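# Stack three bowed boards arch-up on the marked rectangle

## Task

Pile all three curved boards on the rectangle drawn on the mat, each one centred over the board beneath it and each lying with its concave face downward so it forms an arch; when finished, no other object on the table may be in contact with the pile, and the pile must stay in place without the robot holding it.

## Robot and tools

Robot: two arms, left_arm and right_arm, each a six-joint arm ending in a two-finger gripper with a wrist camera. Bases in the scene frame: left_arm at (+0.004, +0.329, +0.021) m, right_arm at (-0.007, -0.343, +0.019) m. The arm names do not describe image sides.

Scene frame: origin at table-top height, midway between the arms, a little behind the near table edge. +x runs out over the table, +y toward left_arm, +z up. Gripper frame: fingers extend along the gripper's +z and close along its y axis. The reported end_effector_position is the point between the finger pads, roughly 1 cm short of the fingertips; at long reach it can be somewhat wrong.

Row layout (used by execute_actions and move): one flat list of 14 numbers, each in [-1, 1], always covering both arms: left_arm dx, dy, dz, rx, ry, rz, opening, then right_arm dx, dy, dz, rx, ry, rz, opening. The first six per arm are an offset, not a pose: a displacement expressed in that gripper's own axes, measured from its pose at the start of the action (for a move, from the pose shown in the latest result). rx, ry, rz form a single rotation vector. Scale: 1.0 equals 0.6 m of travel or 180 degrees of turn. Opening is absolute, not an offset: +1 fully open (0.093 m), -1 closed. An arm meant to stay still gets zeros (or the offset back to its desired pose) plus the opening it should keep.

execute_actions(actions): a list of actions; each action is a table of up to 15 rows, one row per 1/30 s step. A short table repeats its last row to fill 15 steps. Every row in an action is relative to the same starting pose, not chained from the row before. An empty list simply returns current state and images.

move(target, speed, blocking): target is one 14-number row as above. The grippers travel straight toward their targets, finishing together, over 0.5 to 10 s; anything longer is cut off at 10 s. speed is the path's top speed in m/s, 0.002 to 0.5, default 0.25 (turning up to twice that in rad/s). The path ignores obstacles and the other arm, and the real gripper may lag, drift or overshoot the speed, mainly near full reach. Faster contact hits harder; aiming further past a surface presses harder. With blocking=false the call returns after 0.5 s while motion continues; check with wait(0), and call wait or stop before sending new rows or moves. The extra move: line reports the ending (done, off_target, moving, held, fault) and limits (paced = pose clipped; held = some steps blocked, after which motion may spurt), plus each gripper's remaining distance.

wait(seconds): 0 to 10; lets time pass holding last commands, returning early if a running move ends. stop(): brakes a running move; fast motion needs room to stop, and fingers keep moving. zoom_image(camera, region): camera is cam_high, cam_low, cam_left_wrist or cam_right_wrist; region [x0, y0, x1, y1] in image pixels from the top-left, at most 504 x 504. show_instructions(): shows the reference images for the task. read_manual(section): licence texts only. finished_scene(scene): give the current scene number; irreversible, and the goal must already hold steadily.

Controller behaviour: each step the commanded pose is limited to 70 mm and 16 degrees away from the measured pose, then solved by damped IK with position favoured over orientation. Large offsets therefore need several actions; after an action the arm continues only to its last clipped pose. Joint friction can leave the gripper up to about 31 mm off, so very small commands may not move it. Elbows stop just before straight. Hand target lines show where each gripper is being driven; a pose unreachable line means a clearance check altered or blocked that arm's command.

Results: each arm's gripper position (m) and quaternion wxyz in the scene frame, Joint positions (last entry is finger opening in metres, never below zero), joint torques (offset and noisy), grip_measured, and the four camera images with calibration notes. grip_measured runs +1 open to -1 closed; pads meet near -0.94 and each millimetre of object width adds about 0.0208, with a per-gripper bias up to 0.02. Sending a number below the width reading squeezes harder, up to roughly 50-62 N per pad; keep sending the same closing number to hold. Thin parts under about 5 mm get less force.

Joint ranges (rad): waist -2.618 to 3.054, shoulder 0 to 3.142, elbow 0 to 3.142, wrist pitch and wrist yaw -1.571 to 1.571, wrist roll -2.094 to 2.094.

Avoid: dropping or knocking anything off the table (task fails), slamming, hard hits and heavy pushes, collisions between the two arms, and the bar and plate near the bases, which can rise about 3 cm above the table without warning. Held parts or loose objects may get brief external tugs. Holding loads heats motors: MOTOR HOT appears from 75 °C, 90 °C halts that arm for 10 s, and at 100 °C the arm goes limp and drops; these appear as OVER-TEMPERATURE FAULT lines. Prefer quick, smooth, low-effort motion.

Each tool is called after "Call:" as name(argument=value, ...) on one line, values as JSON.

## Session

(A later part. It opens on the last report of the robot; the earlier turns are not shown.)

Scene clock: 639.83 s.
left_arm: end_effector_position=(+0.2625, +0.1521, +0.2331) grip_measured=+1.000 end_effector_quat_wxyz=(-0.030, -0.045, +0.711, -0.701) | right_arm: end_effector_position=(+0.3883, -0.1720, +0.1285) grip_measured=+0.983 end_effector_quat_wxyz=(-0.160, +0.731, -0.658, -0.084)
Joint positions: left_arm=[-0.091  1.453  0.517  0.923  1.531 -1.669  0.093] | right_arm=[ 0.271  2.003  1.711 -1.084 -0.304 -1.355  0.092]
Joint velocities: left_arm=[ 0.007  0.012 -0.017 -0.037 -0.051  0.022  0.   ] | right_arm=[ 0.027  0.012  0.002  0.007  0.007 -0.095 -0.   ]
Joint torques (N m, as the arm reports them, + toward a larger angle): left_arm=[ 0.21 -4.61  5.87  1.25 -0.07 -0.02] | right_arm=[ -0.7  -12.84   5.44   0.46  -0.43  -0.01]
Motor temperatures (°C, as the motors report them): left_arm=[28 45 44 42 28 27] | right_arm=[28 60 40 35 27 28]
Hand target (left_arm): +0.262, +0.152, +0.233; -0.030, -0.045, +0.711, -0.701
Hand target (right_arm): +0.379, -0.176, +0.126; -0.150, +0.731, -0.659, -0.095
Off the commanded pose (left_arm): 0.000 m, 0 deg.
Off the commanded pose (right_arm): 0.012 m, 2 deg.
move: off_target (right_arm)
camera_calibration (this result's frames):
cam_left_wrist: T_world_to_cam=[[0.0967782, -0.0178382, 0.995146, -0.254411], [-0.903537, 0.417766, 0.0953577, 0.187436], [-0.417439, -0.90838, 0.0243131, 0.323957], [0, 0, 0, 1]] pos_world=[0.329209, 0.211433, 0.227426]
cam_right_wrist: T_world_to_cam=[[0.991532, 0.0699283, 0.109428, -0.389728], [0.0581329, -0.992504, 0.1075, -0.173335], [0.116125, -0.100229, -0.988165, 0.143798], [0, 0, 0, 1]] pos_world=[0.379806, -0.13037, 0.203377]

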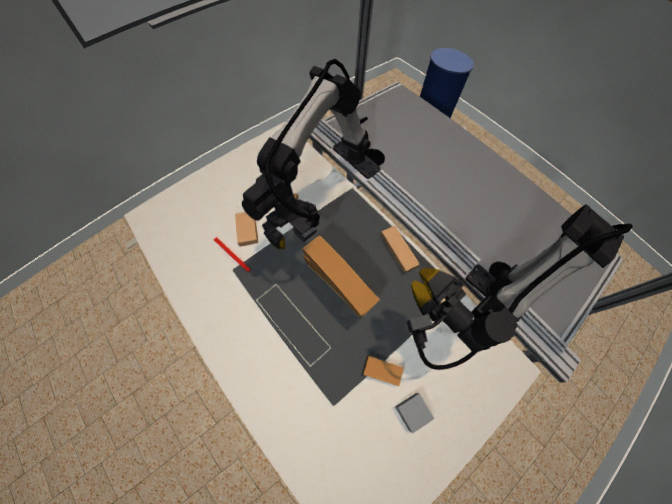

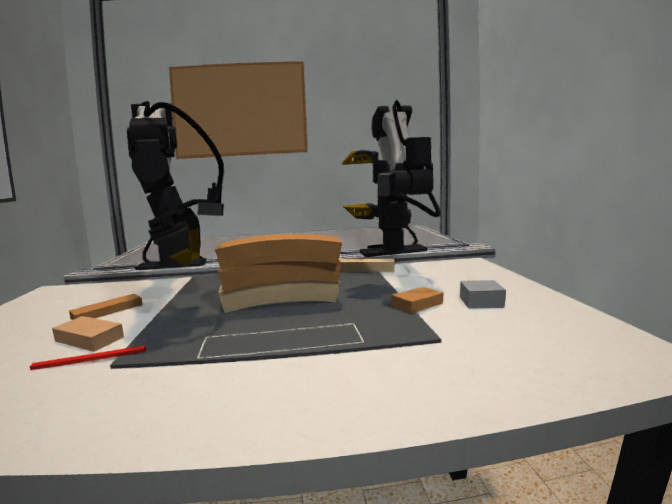

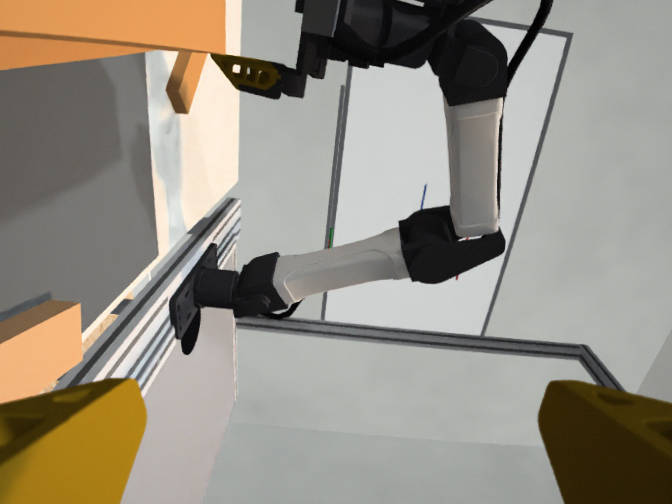

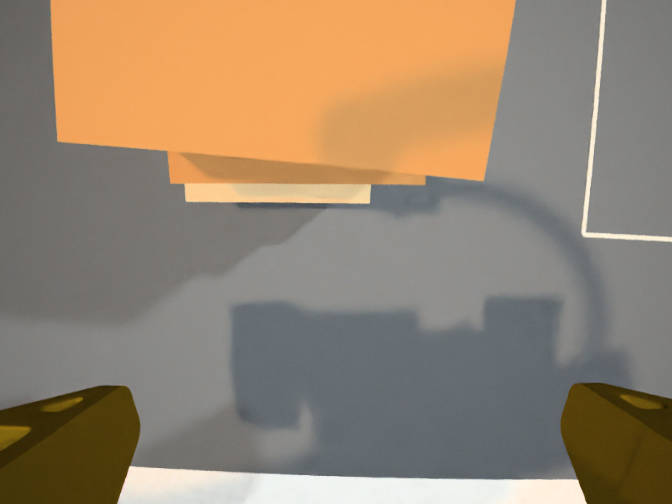

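Call:
move(target=[-0.15,0.17,-0.05,-0.5,0,0,1.0,0.1,0.1,-0.1,0,0,0,1.0], speed=0.2)

Call:
move(target=[0,0,0,0,0,0.47,1.0,0,0,0,0,0,0,1.0], speed=0.3)

Call:
move(target=[0,0,0.05,0,-0.1,0,1.0,0,0,0,0,0,0,1.0], speed=0.1)

Scene clock: 650.47 s.
left_arm: end_effector_position=(+0.3412, +0.1875, +0.1231) grip_measured=+1.000 end_effector_quat_wxyz=(-0.049, -0.008, +0.999, +0.001) | right_arm: end_effector_position=(+0.3419, -0.2520, +0.1606) grip_measured=+0.983 end_effector_quat_wxyz=(-0.165, +0.733, -0.656, -0.070)
Joint positions: left_arm=[-0.44   2.026  1.756 -1.394  0.05  -0.382  0.093] | right_arm=[ 0.087  1.751  1.51  -1.17  -0.321 -1.548  0.092]
Joint velocities: left_arm=[-0.012  0.007  0.002 -0.051 -0.081 -0.066  0.   ] | right_arm=[-0.017 -0.017  0.012  0.007  0.037  0.022  0.   ]
Joint torques (N m, as the arm reports them, + toward a larger angle): left_arm=[-0.63 -8.15  7.36 -0.04 -0.15 -0.13] | right_arm=[ -0.75 -10.67   5.43   0.43  -0.4   -0.07]
Motor temperatures (°C, as the motors report them): left_arm=[28 45 44 41 28 27] | right_arm=[28 59 39 35 27 28]
Hand target (left_arm): +0.341, +0.187, +0.123; -0.054, -0.007, +0.998, +0.010
Hand target (right_arm): +0.332, -0.255, +0.158; -0.159, +0.731, -0.658, -0.082
Off the commanded pose (left_arm): 0.002 m, 1 deg.
Off the commanded pose (right_arm): 0.012 m, 2 deg.
move: off_target (right_arm); limits=paced
camera_calibration (this result's frames):
cam_left_wrist: T_world_to_cam=[[0.00636347, -0.999955, -0.00704679, 0.186422], [-0.851667, -0.00911252, 0.524005, 0.263849], [-0.524045, 0.00266703, -0.851686, 0.365016], [0, 0, 0, 1]] pos_world=[0.41481, 0.187844, 0.173935]
cam_right_wrist: T_world_to_cam=[[0.988139, 0.0717694, 0.135761, -0.344286], [0.0556704, -0.991348, 0.118873, -0.254215], [0.143118, -0.109905, -0.983584, 0.160434], [0, 0, 0, 1]] pos_world=[0.331394, -0.209674, 0.234761]

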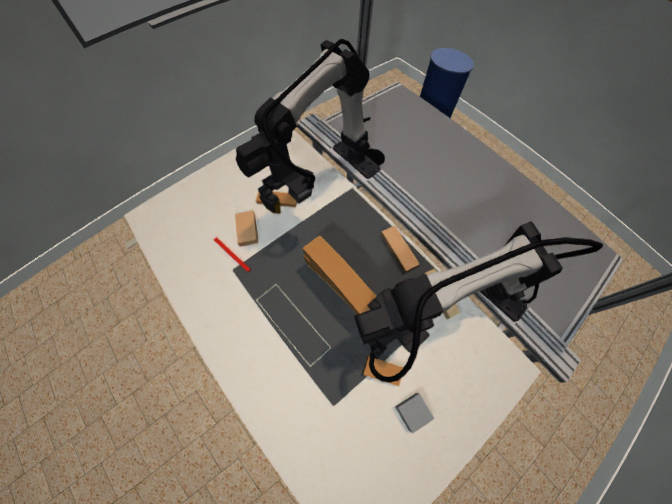

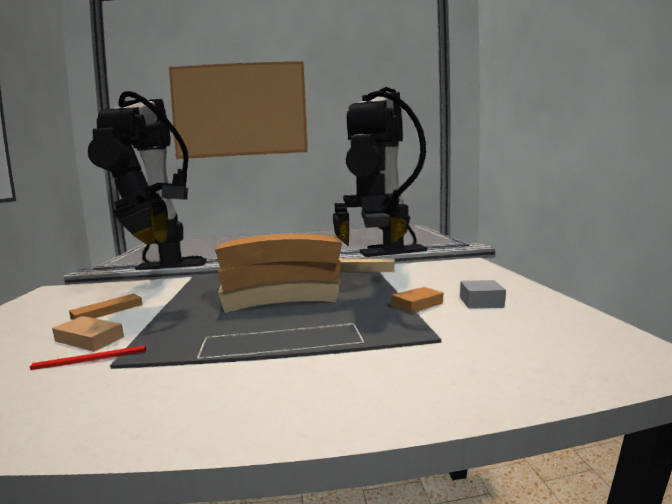

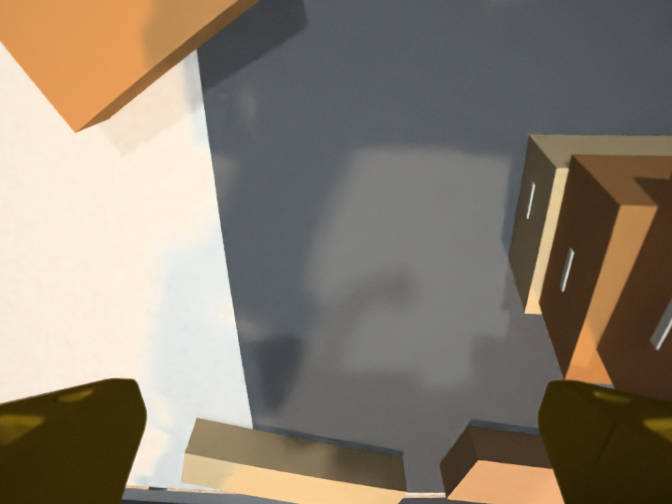

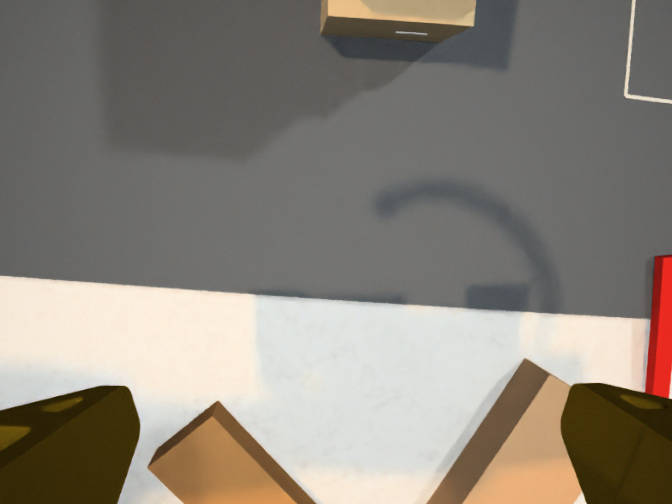

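Scene clock: 653.53 s.
left_arm: end_effector_position=(+0.3412, +0.1876, +0.1231) grip_measured=+1.000 end_effector_quat_wxyz=(-0.038, +0.663, +0.747, -0.032) | right_arm: end_effector_position=(+0.3419, -0.2520, +0.1606) grip_measured=+0.983 end_effector_quat_wxyz=(-0.165, +0.733, -0.656, -0.070)
Joint positions: left_arm=[-0.44   2.026  1.756 -1.394  0.05   1.086  0.093] | right_arm=[ 0.087  1.751  1.51  -1.17  -0.321 -1.548  0.092]
Joint velocities: left_arm=[-0.007 -0.007  0.007 -0.051  0.007  0.081  0.   ] | right_arm=[-0.002  0.007  0.007  0.051 -0.007 -0.022 -0.   ]
Joint torques (N m, as the arm reports them, + toward a larger angle): left_arm=[ 0.15 -9.3   5.65  0.12  0.04  0.  ] | right_arm=[-0.31 -9.56  7.06  0.56 -0.31  0.03]
Motor temperatures (°C, as the motors report them): left_arm=[28 46 44 41 28 27] | right_arm=[28 59 39 35 27 28]
Hand target (left_arm): +0.341, +0.188, +0.123; -0.037, +0.666, +0.744, -0.032
Hand target (right_arm): +0.342, -0.252, +0.161; -0.165, +0.733, -0.656, -0.070
Off the commanded pose (left_arm): 0.000 m, 0 deg.
Off the commanded pose (right_arm): 0.000 m, 0 deg.
move: done
camera_calibration (this result's frames):
cam_left_wrist: T_world_to_cam=[[-0.989598, -0.109675, 0.0930957, 0.347004], [-0.0569231, 0.89284, 0.446762, -0.167007], [-0.132118, 0.436815, -0.889796, 0.15454], [0, 0, 0, 1]] pos_world=[0.354305, 0.119663, 0.179817]
cam_right_wrist: T_world_to_cam=[[0.988139, 0.0717694, 0.135761, -0.344286], [0.0556704, -0.991348, 0.118873, -0.254215], [0.143118, -0.109905, -0.983584, 0.160434], [0, 0, 0, 1]] pos_world=[0.331394, -0.209674, 0.234761]

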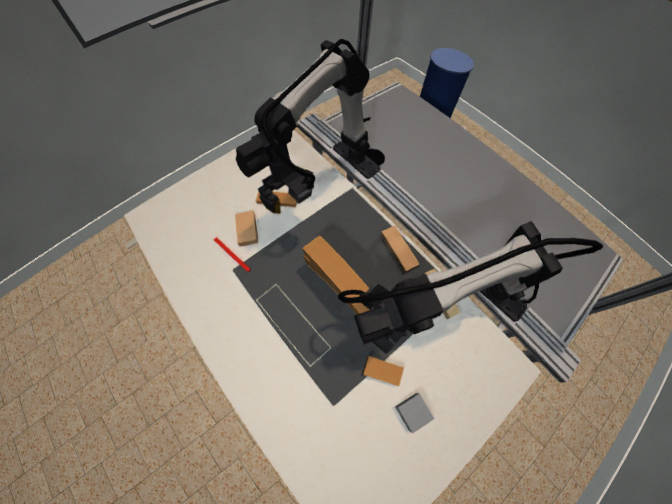

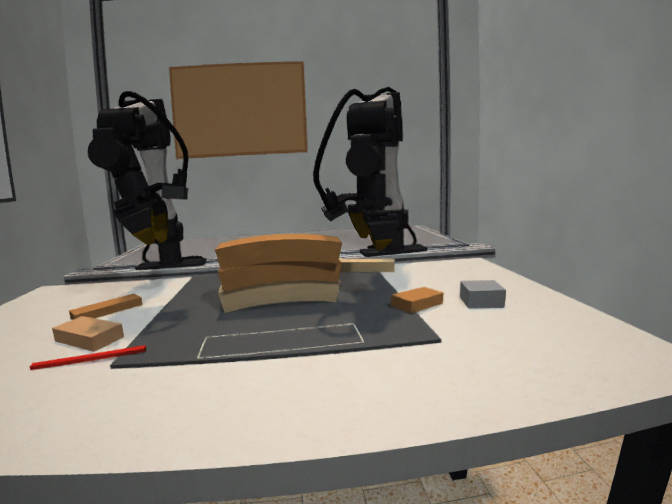

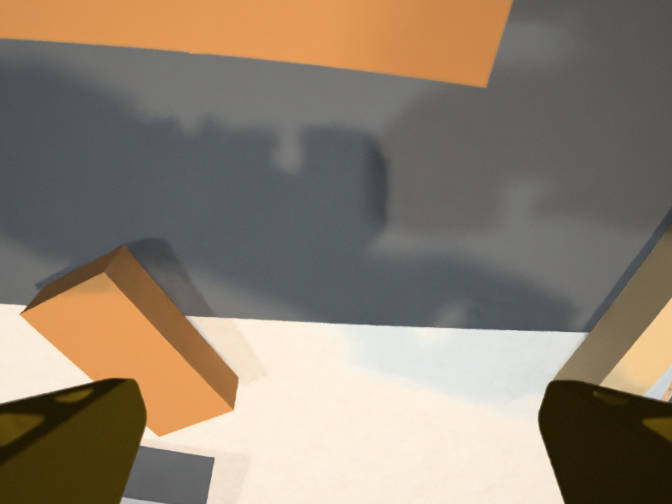

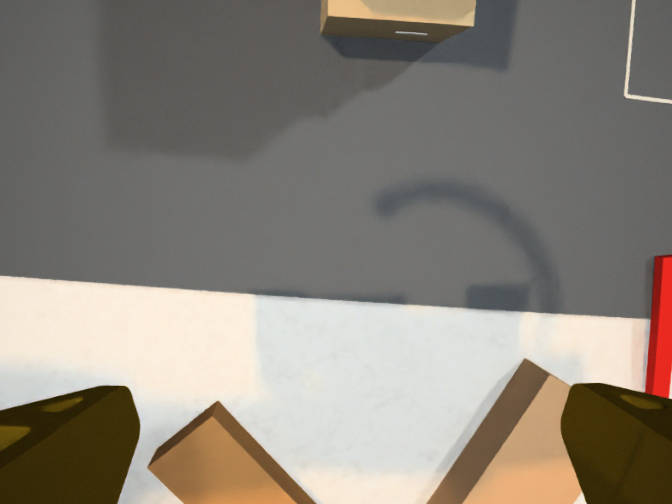

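Scene clock: 655.63 s.
left_arm: end_effector_position=(+0.3356, +0.1846, +0.0903) grip_measured=+1.000 end_effector_quat_wxyz=(+0.066, +0.651, +0.743, -0.137) | right_arm: end_effector_position=(+0.3419, -0.2520, +0.1606) grip_measured=+0.983 end_effector_quat_wxyz=(-0.165, +0.733, -0.656, -0.070)
Joint positions: left_arm=[-0.33   1.933  1.463 -1.107  0.322  1.181  0.093] | right_arm=[ 0.087  1.751  1.51  -1.17  -0.321 -1.548  0.092]
Joint velocities: left_arm=[ 0.002 -0.007 -0.012  0.022 -0.037  0.022  0.   ] | right_arm=[-0.022 -0.007 -0.002 -0.007 -0.007 -0.022  0.   ]
Joint torques (N m, as the arm reports them, + toward a larger angle): left_arm=[  1.11 -10.06   4.62   0.38   0.26  -0.04] | right_arm=[-0.24 -9.54  7.03  0.62 -0.35  0.03]
Motor temperatures (°C, as the motors report them): left_arm=[28 47 44 40 28 27] | right_arm=[28 58 39 35 27 28]
Hand target (left_arm): +0.338, +0.187, +0.093; +0.080, +0.650, +0.744, -0.136
Hand target (right_arm): +0.342, -0.252, +0.161; -0.165, +0.733, -0.656, -0.070
Off the commanded pose (left_arm): 0.005 m, 2 deg.
Off the commanded pose (right_arm): 0.000 m, 0 deg.
move: done
camera_calibration (this result's frames):
cam_left_wrist: T_world_to_cam=[[-0.988085, -0.106623, 0.110993, 0.341468], [-0.0872051, 0.982078, 0.167089, -0.131066], [-0.12682, 0.155419, -0.979674, 0.184226], [0, 0, 0, 1]] pos_world=[0.349333, 0.136493, 0.16448]
cam_right_wrist: T_world_to_cam=[[0.988139, 0.0717694, 0.135761, -0.344286], [0.0556704, -0.991348, 0.118873, -0.254215], [0.143118, -0.109905, -0.983584, 0.160434], [0, 0, 0, 1]] pos_world=[0.331394, -0.209674, 0.234761]

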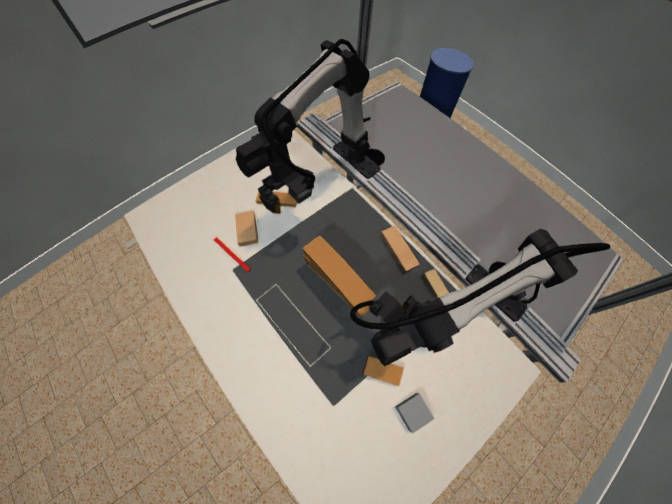

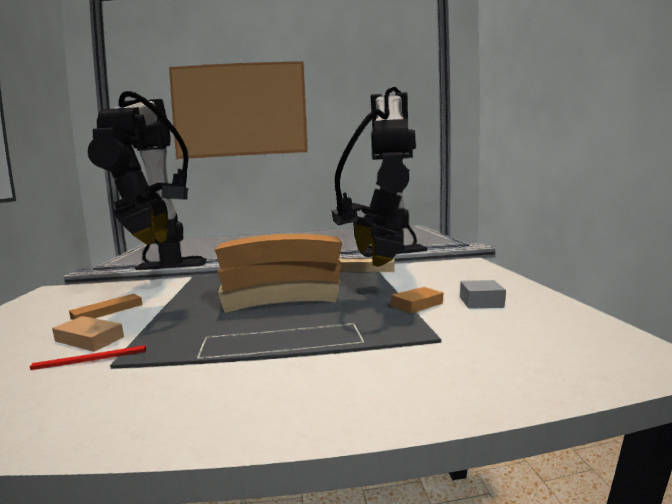

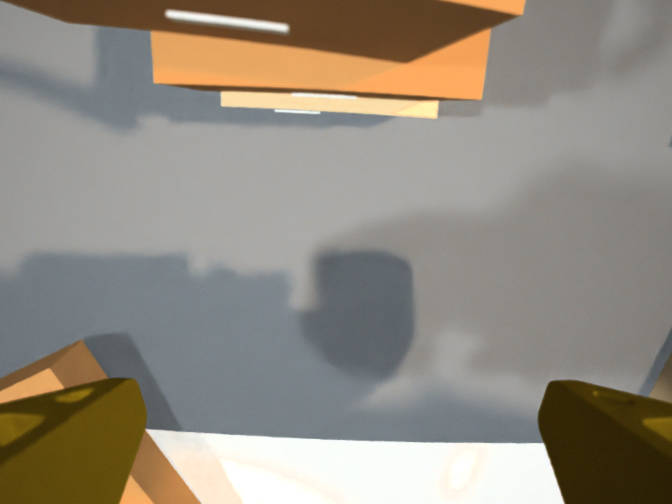

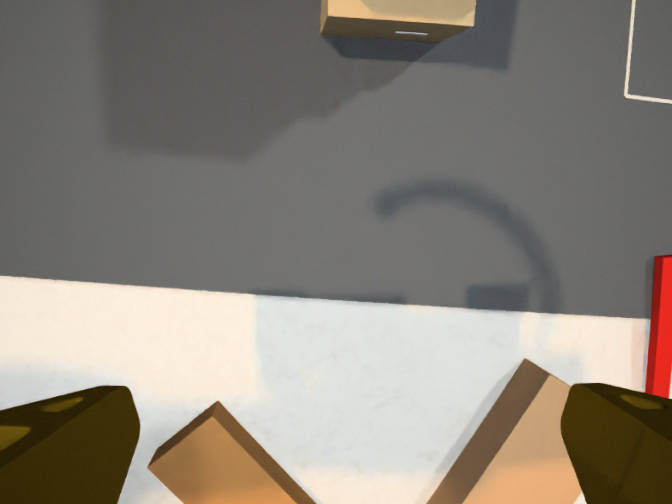

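Call:
move(target=[-0.159,0.008,0.054,-0.035,0,0.012,1.0,0,0,0,0,0,0,1.0], speed=0.05)

Call:
zoom_image(camera="cam_low", region=[200,170,400,320])

Scene clock: 662.47 s.
left_arm: end_effector_position=(+0.3465, +0.0966, +0.0851) grip_measured=+1.000 end_effector_quat_wxyz=(+0.092, +0.656, +0.744, -0.095) | right_arm: end_effector_position=(+0.3419, -0.2520, +0.1606) grip_measured=+0.983 end_effector_quat_wxyz=(-0.165, +0.733, -0.656, -0.070)
Joint positions: left_arm=[-0.567  2.007  1.558 -0.981  0.242  0.932  0.093] | right_arm=[ 0.087  1.751  1.51  -1.17  -0.321 -1.548  0.092]
Joint velocities: left_arm=[ 0.002  0.007 -0.007  0.037  0.022 -0.007  0.   ] | right_arm=[ 0.012 -0.002 -0.002  0.007 -0.081  0.007 -0.   ]
Joint torques (N m, as the arm reports them, + toward a larger angle): left_arm=[-1.2  -8.19  7.51  0.73  0.12 -0.12] | right_arm=[-0.27 -9.53  6.99  0.59 -0.36 -0.02]
Motor temperatures (°C, as the motors report them): left_arm=[28 49 44 40 29 27] | right_arm=[28 57 40 35 27 28]
Hand target (left_arm): +0.352, +0.086, +0.086; +0.104, +0.661, +0.737, -0.093
Hand target (right_arm): +0.342, -0.252, +0.161; -0.165, +0.733, -0.656, -0.070
Off the commanded pose (left_arm): 0.012 m, 2 deg.
Off the commanded pose (right_arm): 0.000 m, 0 deg.
move: off_target (left_arm)
camera_calibration (this result's frames):
cam_left_wrist: T_world_to_cam=[[-0.993254, -0.11514, 0.0137192, 0.354329], [-0.110547, 0.975991, 0.187671, -0.0358779], [-0.0349983, 0.184888, -0.982136, 0.159756], [0, 0, 0, 1]] pos_world=[0.353563, 0.046277, 0.158775]
cam_right_wrist: T_world_to_cam=[[0.988139, 0.0717694, 0.135761, -0.344286], [0.0556704, -0.991348, 0.118873, -0.254215], [0.143118, -0.109905, -0.983584, 0.160434], [0, 0, 0, 1]] pos_world=[0.331394, -0.209674, 0.234761]

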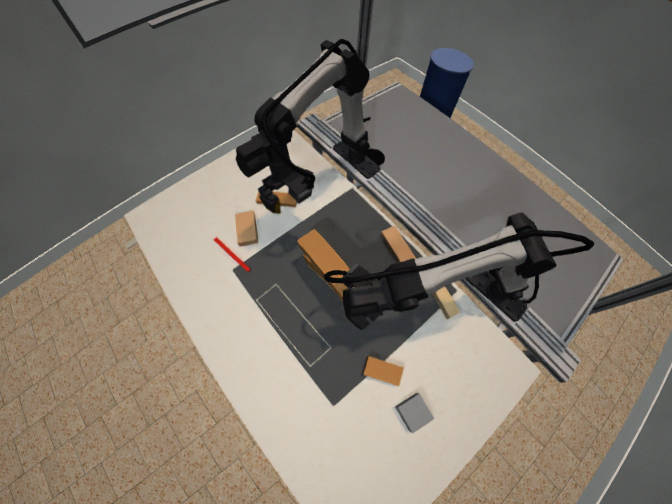

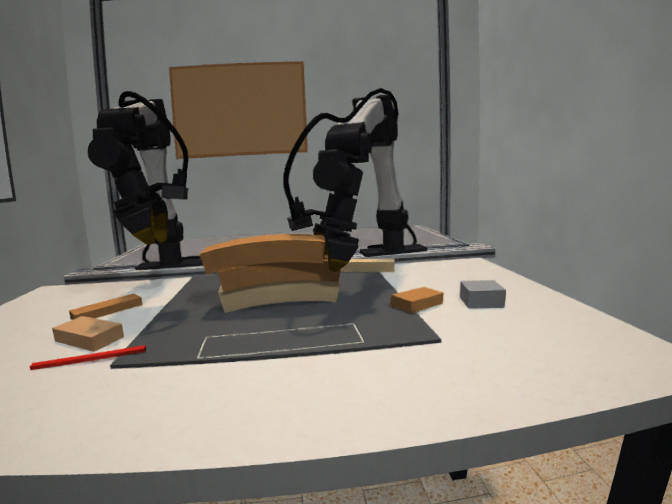

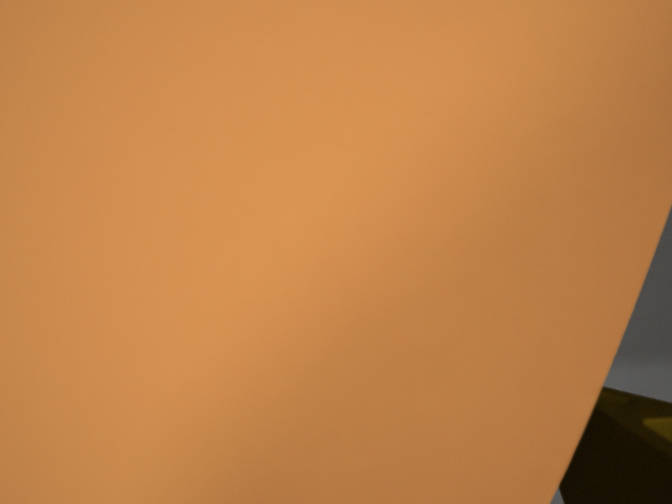

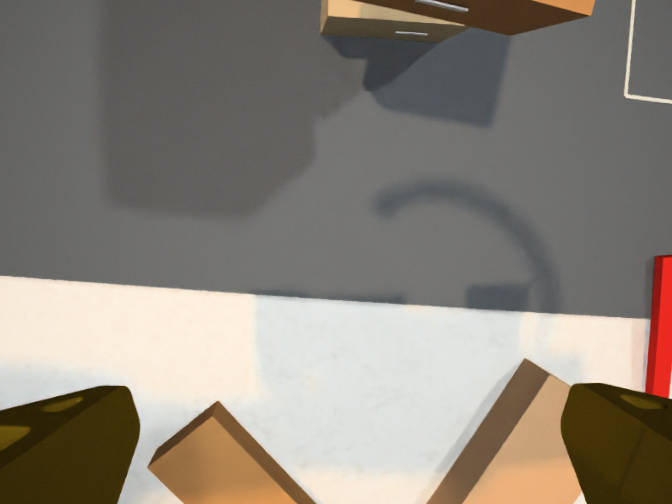

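Region (200, 170, 400, 320) of cam_low's 672x504 image, scaled by 2.520, with more detail than that image has; it fills the top 378 rows of this view, and the rest is white.

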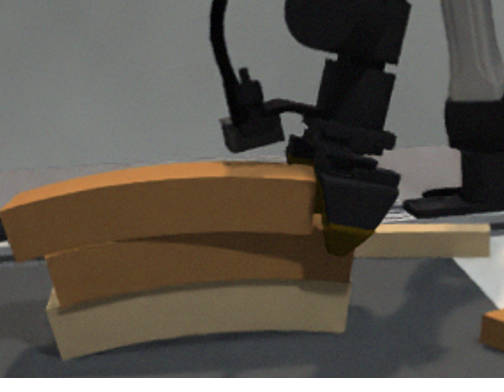

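Call:
move(target=[0.1,0,-0.1,0,0,0,1.0,-0.07,-0.045,0.02,-0.03,0.1,0.03,1.0], speed=0.08)

Call:
zoom_image(camera="cam_high", region=[240,190,420,325])

Scene clock: 670.00 s.
left_arm: end_effector_position=(+0.3447, +0.1634, +0.1252) grip_measured=+1.000 end_effector_quat_wxyz=(+0.097, +0.658, +0.741, -0.090) | right_arm: end_effector_position=(+0.3642, -0.2066, +0.1733) grip_measured=+0.983 end_effector_quat_wxyz=(-0.042, +0.709, -0.704, +0.008)
Joint positions: left_arm=[-0.406  1.874  1.532 -1.116  0.256  1.103  0.093] | right_arm=[ 0.325  1.986  1.909 -1.411 -0.016 -1.232  0.092]
Joint velocities: left_arm=[ 0.002 -0.002 -0.002  0.037 -0.007 -0.022  0.   ] | right_arm=[-0.002 -0.012 -0.022  0.022  0.007 -0.081  0.001]
Joint torques (N m, as the arm reports them, + toward a larger angle): left_arm=[ 1.   -9.99  4.96  0.35  0.25 -0.05] | right_arm=[ 0.61 -9.25  7.9   0.32  0.    0.04]
Motor temperatures (°C, as the motors report them): left_arm=[28 50 44 39 29 27] | right_arm=[28 56 40 35 27 28]
Hand target (left_arm): +0.338, +0.169, +0.127; +0.091, +0.655, +0.744, -0.096
Hand target (right_arm): +0.364, -0.205, +0.166; -0.025, +0.710, -0.704, +0.006
Off the commanded pose (left_arm): 0.009 m, 1 deg.
Off the commanded pose (right_arm): 0.006 m, 2 deg.
move: done
camera_calibration (this result's frames):
cam_left_wrist: T_world_to_cam=[[-0.993987, -0.109481, -0.00177503, 0.360942], [-0.107885, 0.976468, 0.186739, -0.109702], [-0.0187111, 0.185807, -0.982408, 0.18102], [0, 0, 0, 1]] pos_world=[0.350324, 0.113002, 0.198962]
cam_right_wrist: T_world_to_cam=[[0.99809, -0.0104668, 0.0608897, -0.378919], [-0.0335005, -0.919769, 0.391027, -0.211896], [0.0519117, -0.39232, -0.918363, 0.138318], [0, 0, 0, 1]] pos_world=[0.363916, -0.144597, 0.232955]

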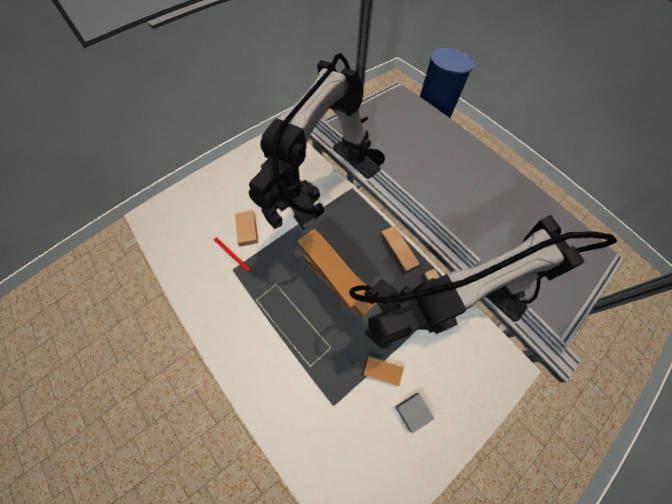

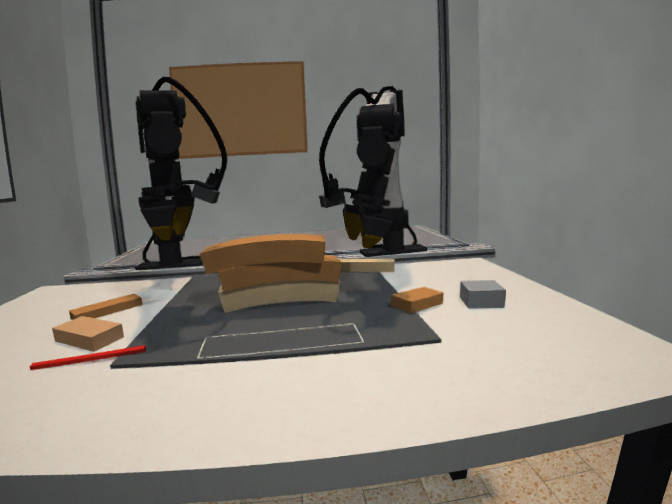

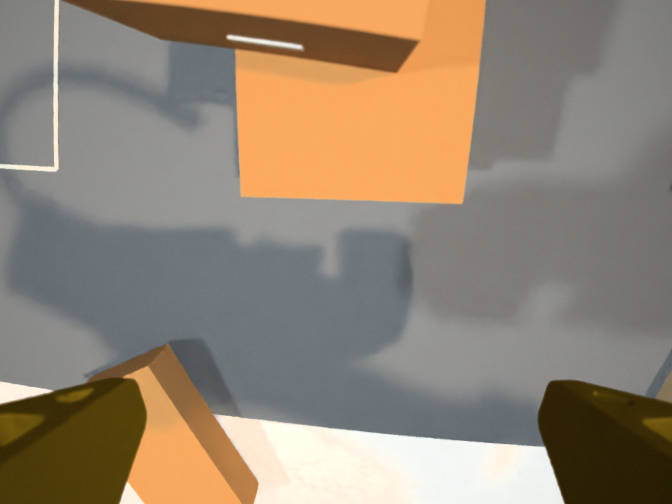

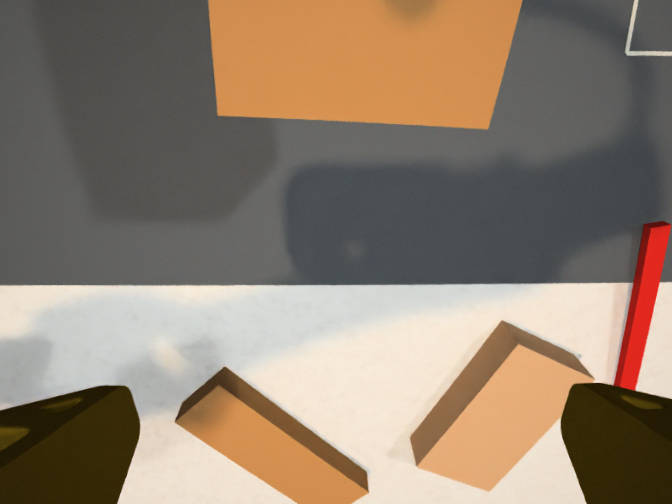

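Region (240, 190, 420, 325) of cam_high's 672x504 image, scaled by 2.800, with more detail than that image has; it fills the top 378 rows of this view, and the rest is white.

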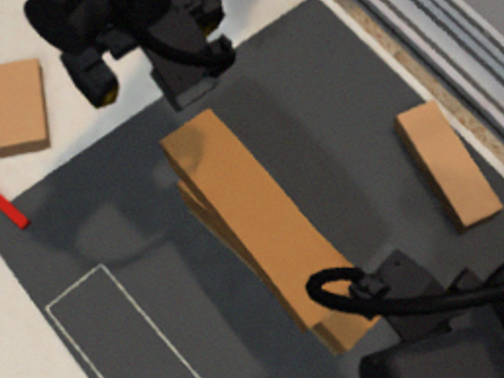

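Call:
move(target=[0.12,-0.1,-0.05,0,0,0,1.0,-0.275,-0.01,0.0,-0.02,0.02,0.012,1.0], speed=0.08)

Call:
move(target=[0,0,0,0,0,0,1.0,0,0,0.055,-0.01,0.01,0,1.0], speed=0.03)

Call:
zoom_image(camera="cam_low", region=[200,170,400,320])

Scene clock: 676.97 s.
left_arm: end_effector_position=(+0.2835, +0.2285, +0.1352) grip_measured=+1.000 end_effector_quat_wxyz=(+0.102, +0.661, +0.739, -0.083) | right_arm: end_effector_position=(+0.3656, -0.0430, +0.1907) grip_measured=+0.983 end_effector_quat_wxyz=(-0.100, +0.695, -0.712, +0.010)
Joint positions: left_arm=[-0.261  1.579  1.228 -1.131  0.263  1.258  0.093] | right_arm=[ 0.66   2.322  2.499 -1.55   0.006 -0.866  0.092]
Joint velocities: left_arm=[ 0.002 -0.027 -0.002  0.022  0.037 -0.007  0.   ] | right_arm=[ 0.017 -0.002  0.007  0.037 -0.051  0.007 -0.   ]
Joint torques (N m, as the arm reports them, + toward a larger angle): left_arm=[ 1.04 -7.12  4.67  0.33  0.26 -0.01] | right_arm=[  0.23 -12.1    7.86   0.55   0.02   0.04]
Motor temperatures (°C, as the motors report them): left_arm=[28 51 44 39 29 27] | right_arm=[28 55 40 34 27 28]
Hand target (left_arm): +0.276, +0.232, +0.135; +0.097, +0.658, +0.741, -0.091
Hand target (right_arm): +0.365, -0.042, +0.180; -0.085, +0.694, -0.715, +0.012
Off the commanded pose (left_arm): 0.009 m, 1 deg.
Off the commanded pose (right_arm): 0.010 m, 12 deg.
joint sent to its limit (right arm) — the command would take joint 4 (wrist pitch) past its lower limit, so that joint was sent only as far as its limit.
move: off_target (right_arm)
camera_calibration (this result's frames):
cam_left_wrist: T_world_to_cam=[[-0.994345, -0.104495, -0.0189515, 0.308571], [-0.106194, 0.97642, 0.187953, -0.182343], [-0.00113561, 0.188903, -0.981995, 0.171795], [0, 0, 0, 1]] pos_world=[0.287657, 0.177835, 0.208822]
cam_right_wrist: T_world_to_cam=[[0.988805, -0.0503115, 0.140479, -0.393141], [-0.0923056, -0.945936, 0.310942, -0.0324809], [0.11724, -0.320428, -0.93999, 0.201732], [0, 0, 0, 1]] pos_world=[0.362091, 0.0141362, 0.254954]

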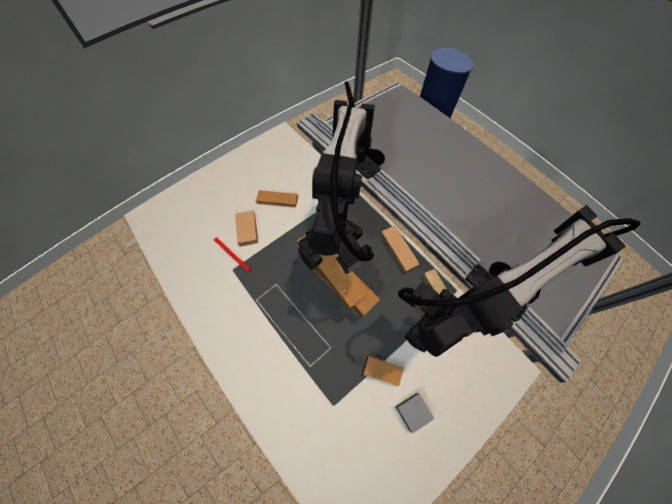

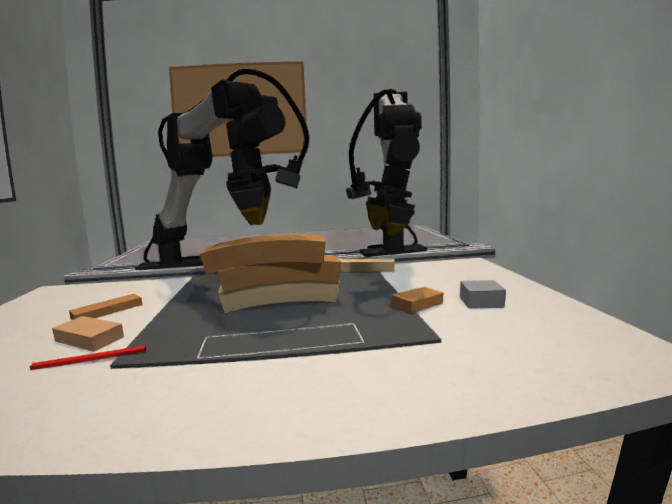

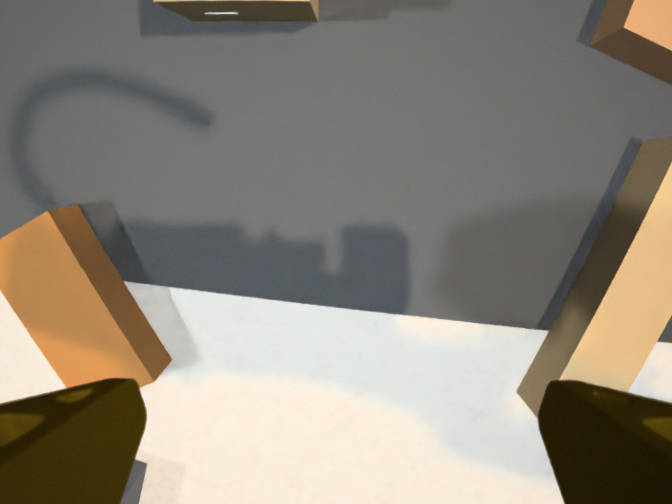

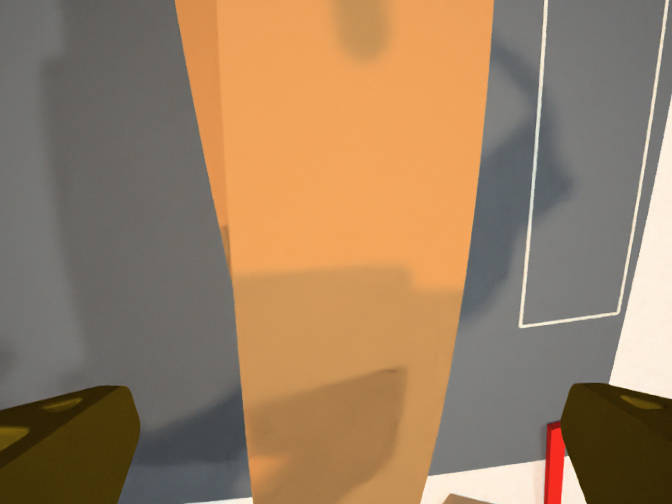

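Scene clock: 678.30 s.
left_arm: end_effector_position=(+0.2835, +0.2285, +0.1352) grip_measured=+1.000 end_effector_quat_wxyz=(+0.102, +0.661, +0.739, -0.083) | right_arm: end_effector_position=(+0.3693, -0.0399, +0.1817) grip_measured=+0.983 end_effector_quat_wxyz=(-0.102, +0.694, -0.712, +0.010)
Joint positions: left_arm=[-0.261  1.579  1.228 -1.131  0.263  1.258  0.093] | right_arm=[ 0.66   2.322  2.46  -1.506  0.006 -0.866  0.092]
Joint velocities: left_arm=[-0.002 -0.017  0.002  0.051 -0.007 -0.007  0.   ] | right_arm=[-0.007 -0.012 -0.002 -0.007  0.037 -0.022  0.   ]
Joint torques (N m, as the arm reports them, + toward a larger angle): left_arm=[-0.08 -5.93  6.02  0.45  0.18 -0.12] | right_arm=[ -0.17 -11.55   5.18   0.82  -0.04   0.04]
Motor temperatures (°C, as the motors report them): left_arm=[28 51 44 39 29 27] | right_arm=[28 56 40 34 27 28]
Hand target (left_arm): +0.284, +0.228, +0.135; +0.102, +0.661, +0.739, -0.083
Hand target (right_arm): +0.370, -0.040, +0.159; -0.077, +0.696, -0.714, +0.010
Off the commanded pose (left_arm): 0.000 m, 0 deg.
Off the commanded pose (right_arm): 0.023 m, 3 deg.
move: off_target (right_arm)
camera_calibration (this result's frames):
cam_left_wrist: T_world_to_cam=[[-0.994345, -0.104495, -0.0189515, 0.308571], [-0.106194, 0.97642, 0.187953, -0.182343], [-0.00113561, 0.188903, -0.981995, 0.171795], [0, 0, 0, 1]] pos_world=[0.287657, 0.177835, 0.208822]
cam_right_wrist: T_world_to_cam=[[0.98834, -0.0507087, 0.143569, -0.39585], [-0.0933359, -0.946751, 0.30814, -0.0255271], [0.120298, -0.317947, -0.940446, 0.192867], [0, 0, 0, 1]] pos_world=[0.36565, 0.0170807, 0.246079]

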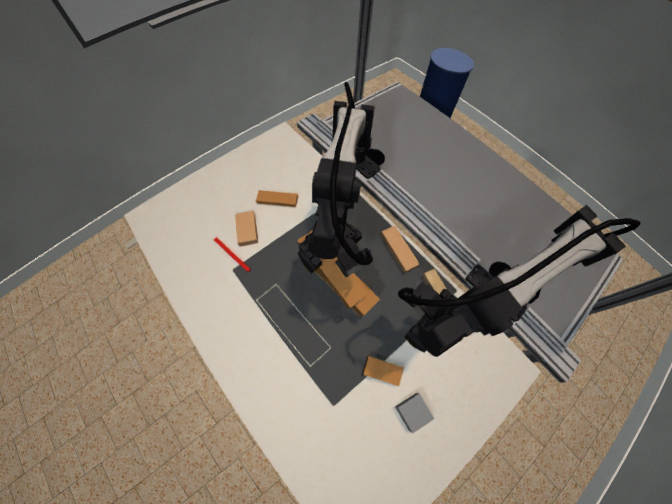

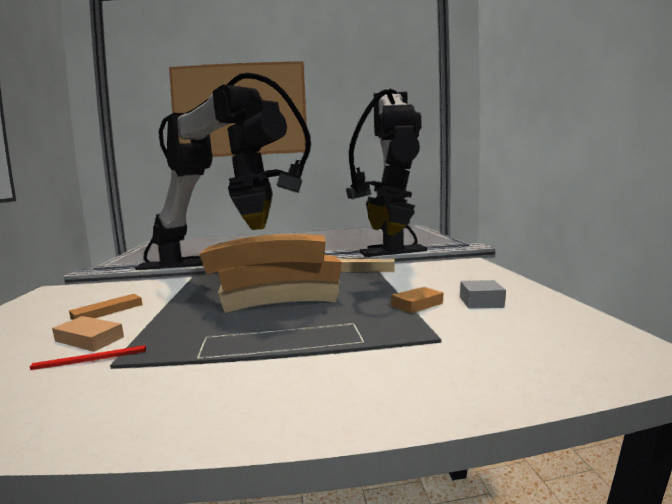

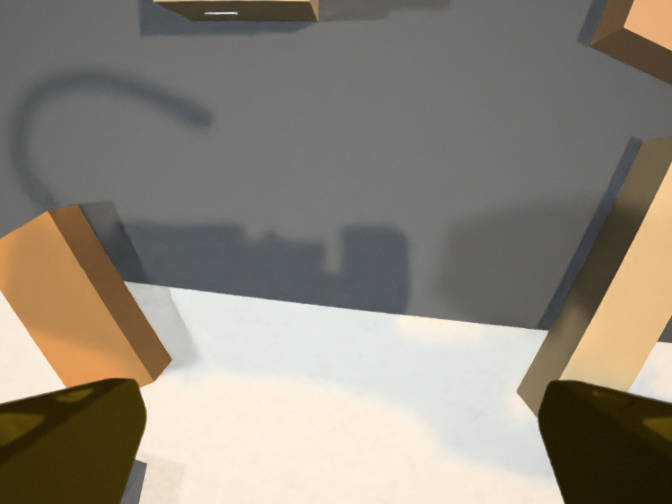

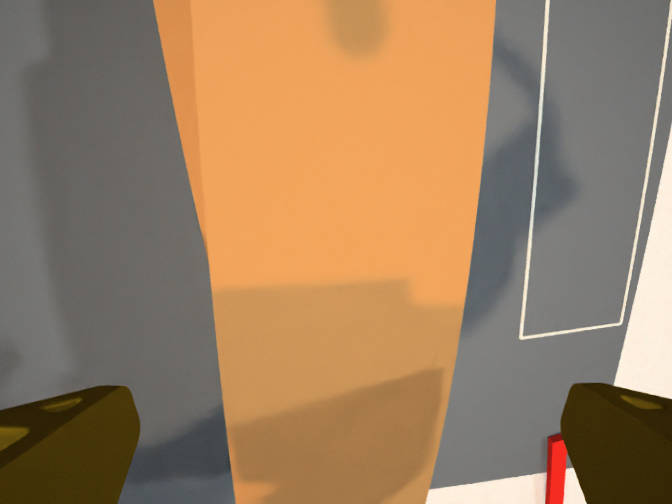

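Region (200, 170, 400, 320) of cam_low's 672x504 image, scaled by 2.520, with more detail than that image has; it fills the top 378 rows of this view, and the rest is white.

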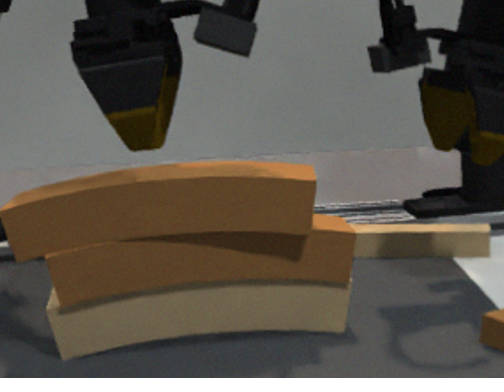

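Call:
move(target=[0,0,0,0,0,0,1.0,0.008,0.008,0.1,-0.045,0.04,0,1.0], speed=0.04)

Call:
zoom_image(camera="cam_low", region=[200,170,400,320])

Scene clock: 684.10 s.
left_arm: end_effector_position=(+0.2835, +0.2285, +0.1352) grip_measured=+1.000 end_effector_quat_wxyz=(+0.102, +0.661, +0.739, -0.083) | right_arm: end_effector_position=(+0.3735, -0.0362, +0.1312) grip_measured=+0.983 end_effector_quat_wxyz=(-0.045, +0.698, -0.715, +0.005)
Joint positions: left_arm=[-0.261  1.579  1.228 -1.131  0.263  1.258  0.093] | right_arm=[ 0.66   2.472  2.537 -1.548  0.006 -0.866  0.092]
Joint velocities: left_arm=[ 0.002 -0.022 -0.012 -0.022  0.007 -0.022  0.   ] | right_arm=[-0.017 -0.002 -0.012 -0.007  0.007  0.051 -0.001]
Joint torques (N m, as the arm reports them, + toward a larger angle): left_arm=[ 0.04 -5.97  6.01  0.41  0.13 -0.09] | right_arm=[ -0.23 -13.     7.77   0.33   0.02  -0.01]
Motor temperatures (°C, as the motors report them): left_arm=[28 50 44 39 29 27] | right_arm=[28 56 40 35 27 28]
Hand target (left_arm): +0.284, +0.228, +0.135; +0.102, +0.661, +0.739, -0.083
Hand target (right_arm): +0.373, -0.038, +0.121; -0.029, +0.697, -0.716, +0.006
Off the commanded pose (left_arm): 0.000 m, 0 deg.
Off the commanded pose (right_arm): 0.010 m, 4 deg.
joint sent to its limit (right arm) — the command would take joint 4 (wrist pitch) past its lower limit, so that joint was sent only as far as its limit.
move: off_target (right_arm)
camera_calibration (this result's frames):
cam_left_wrist: T_world_to_cam=[[-0.994345, -0.104495, -0.0189515, 0.308571], [-0.106194, 0.97642, 0.187953, -0.182343], [-0.00113561, 0.188903, -0.981995, 0.171795], [0, 0, 0, 1]] pos_world=[0.287657, 0.177835, 0.208822]
cam_right_wrist: T_world_to_cam=[[0.997383, -0.0427988, 0.0582724, -0.38443], [-0.0619136, -0.921806, 0.382676, -0.0266729], [0.0373378, -0.385282, -0.922043, 0.172206], [0, 0, 0, 1]] pos_world=[0.375342, 0.0253074, 0.19139]

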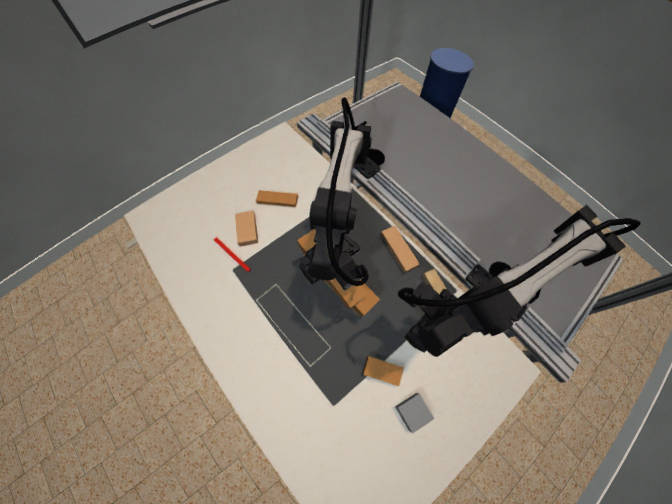

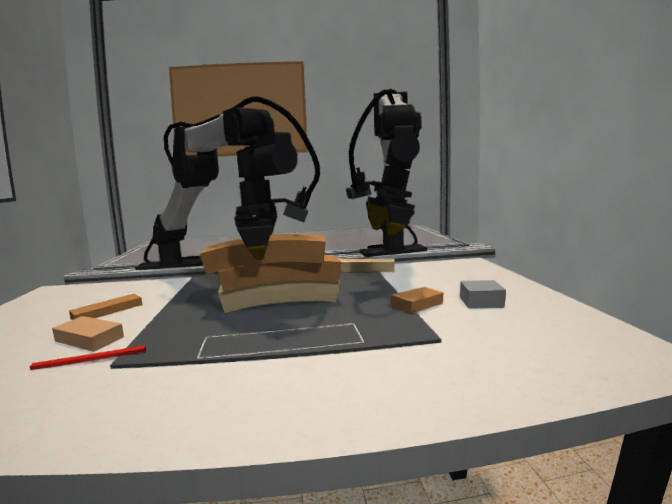

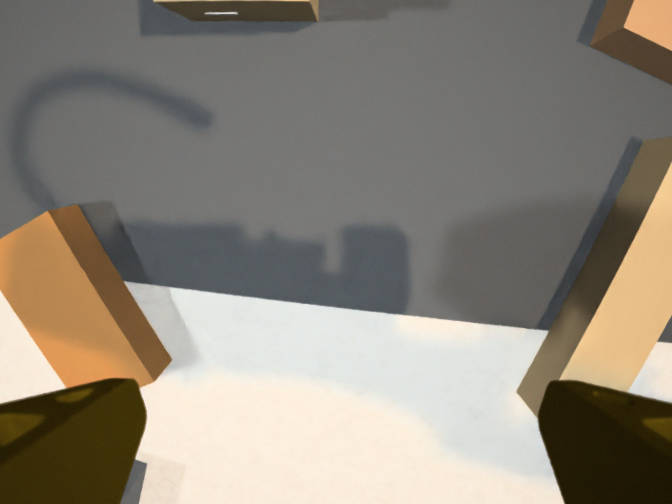

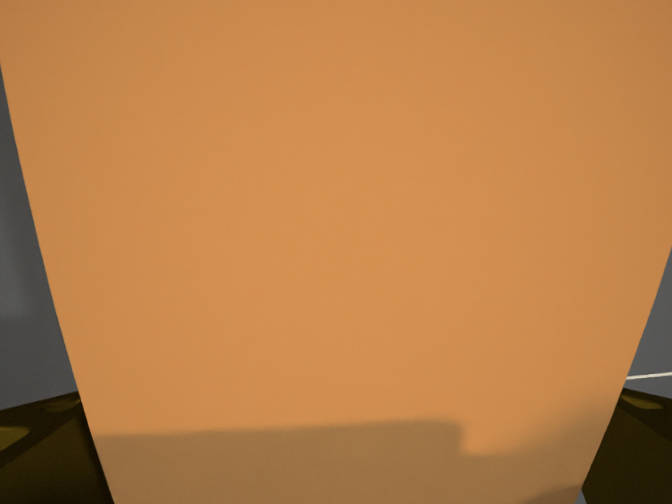

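Region (200, 170, 400, 320) of cam_low's 672x504 image, scaled by 2.520, with more detail than that image has; it fills the top 378 rows of this view, and the rest is white.

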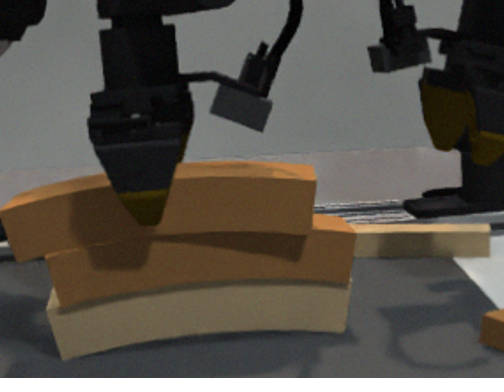

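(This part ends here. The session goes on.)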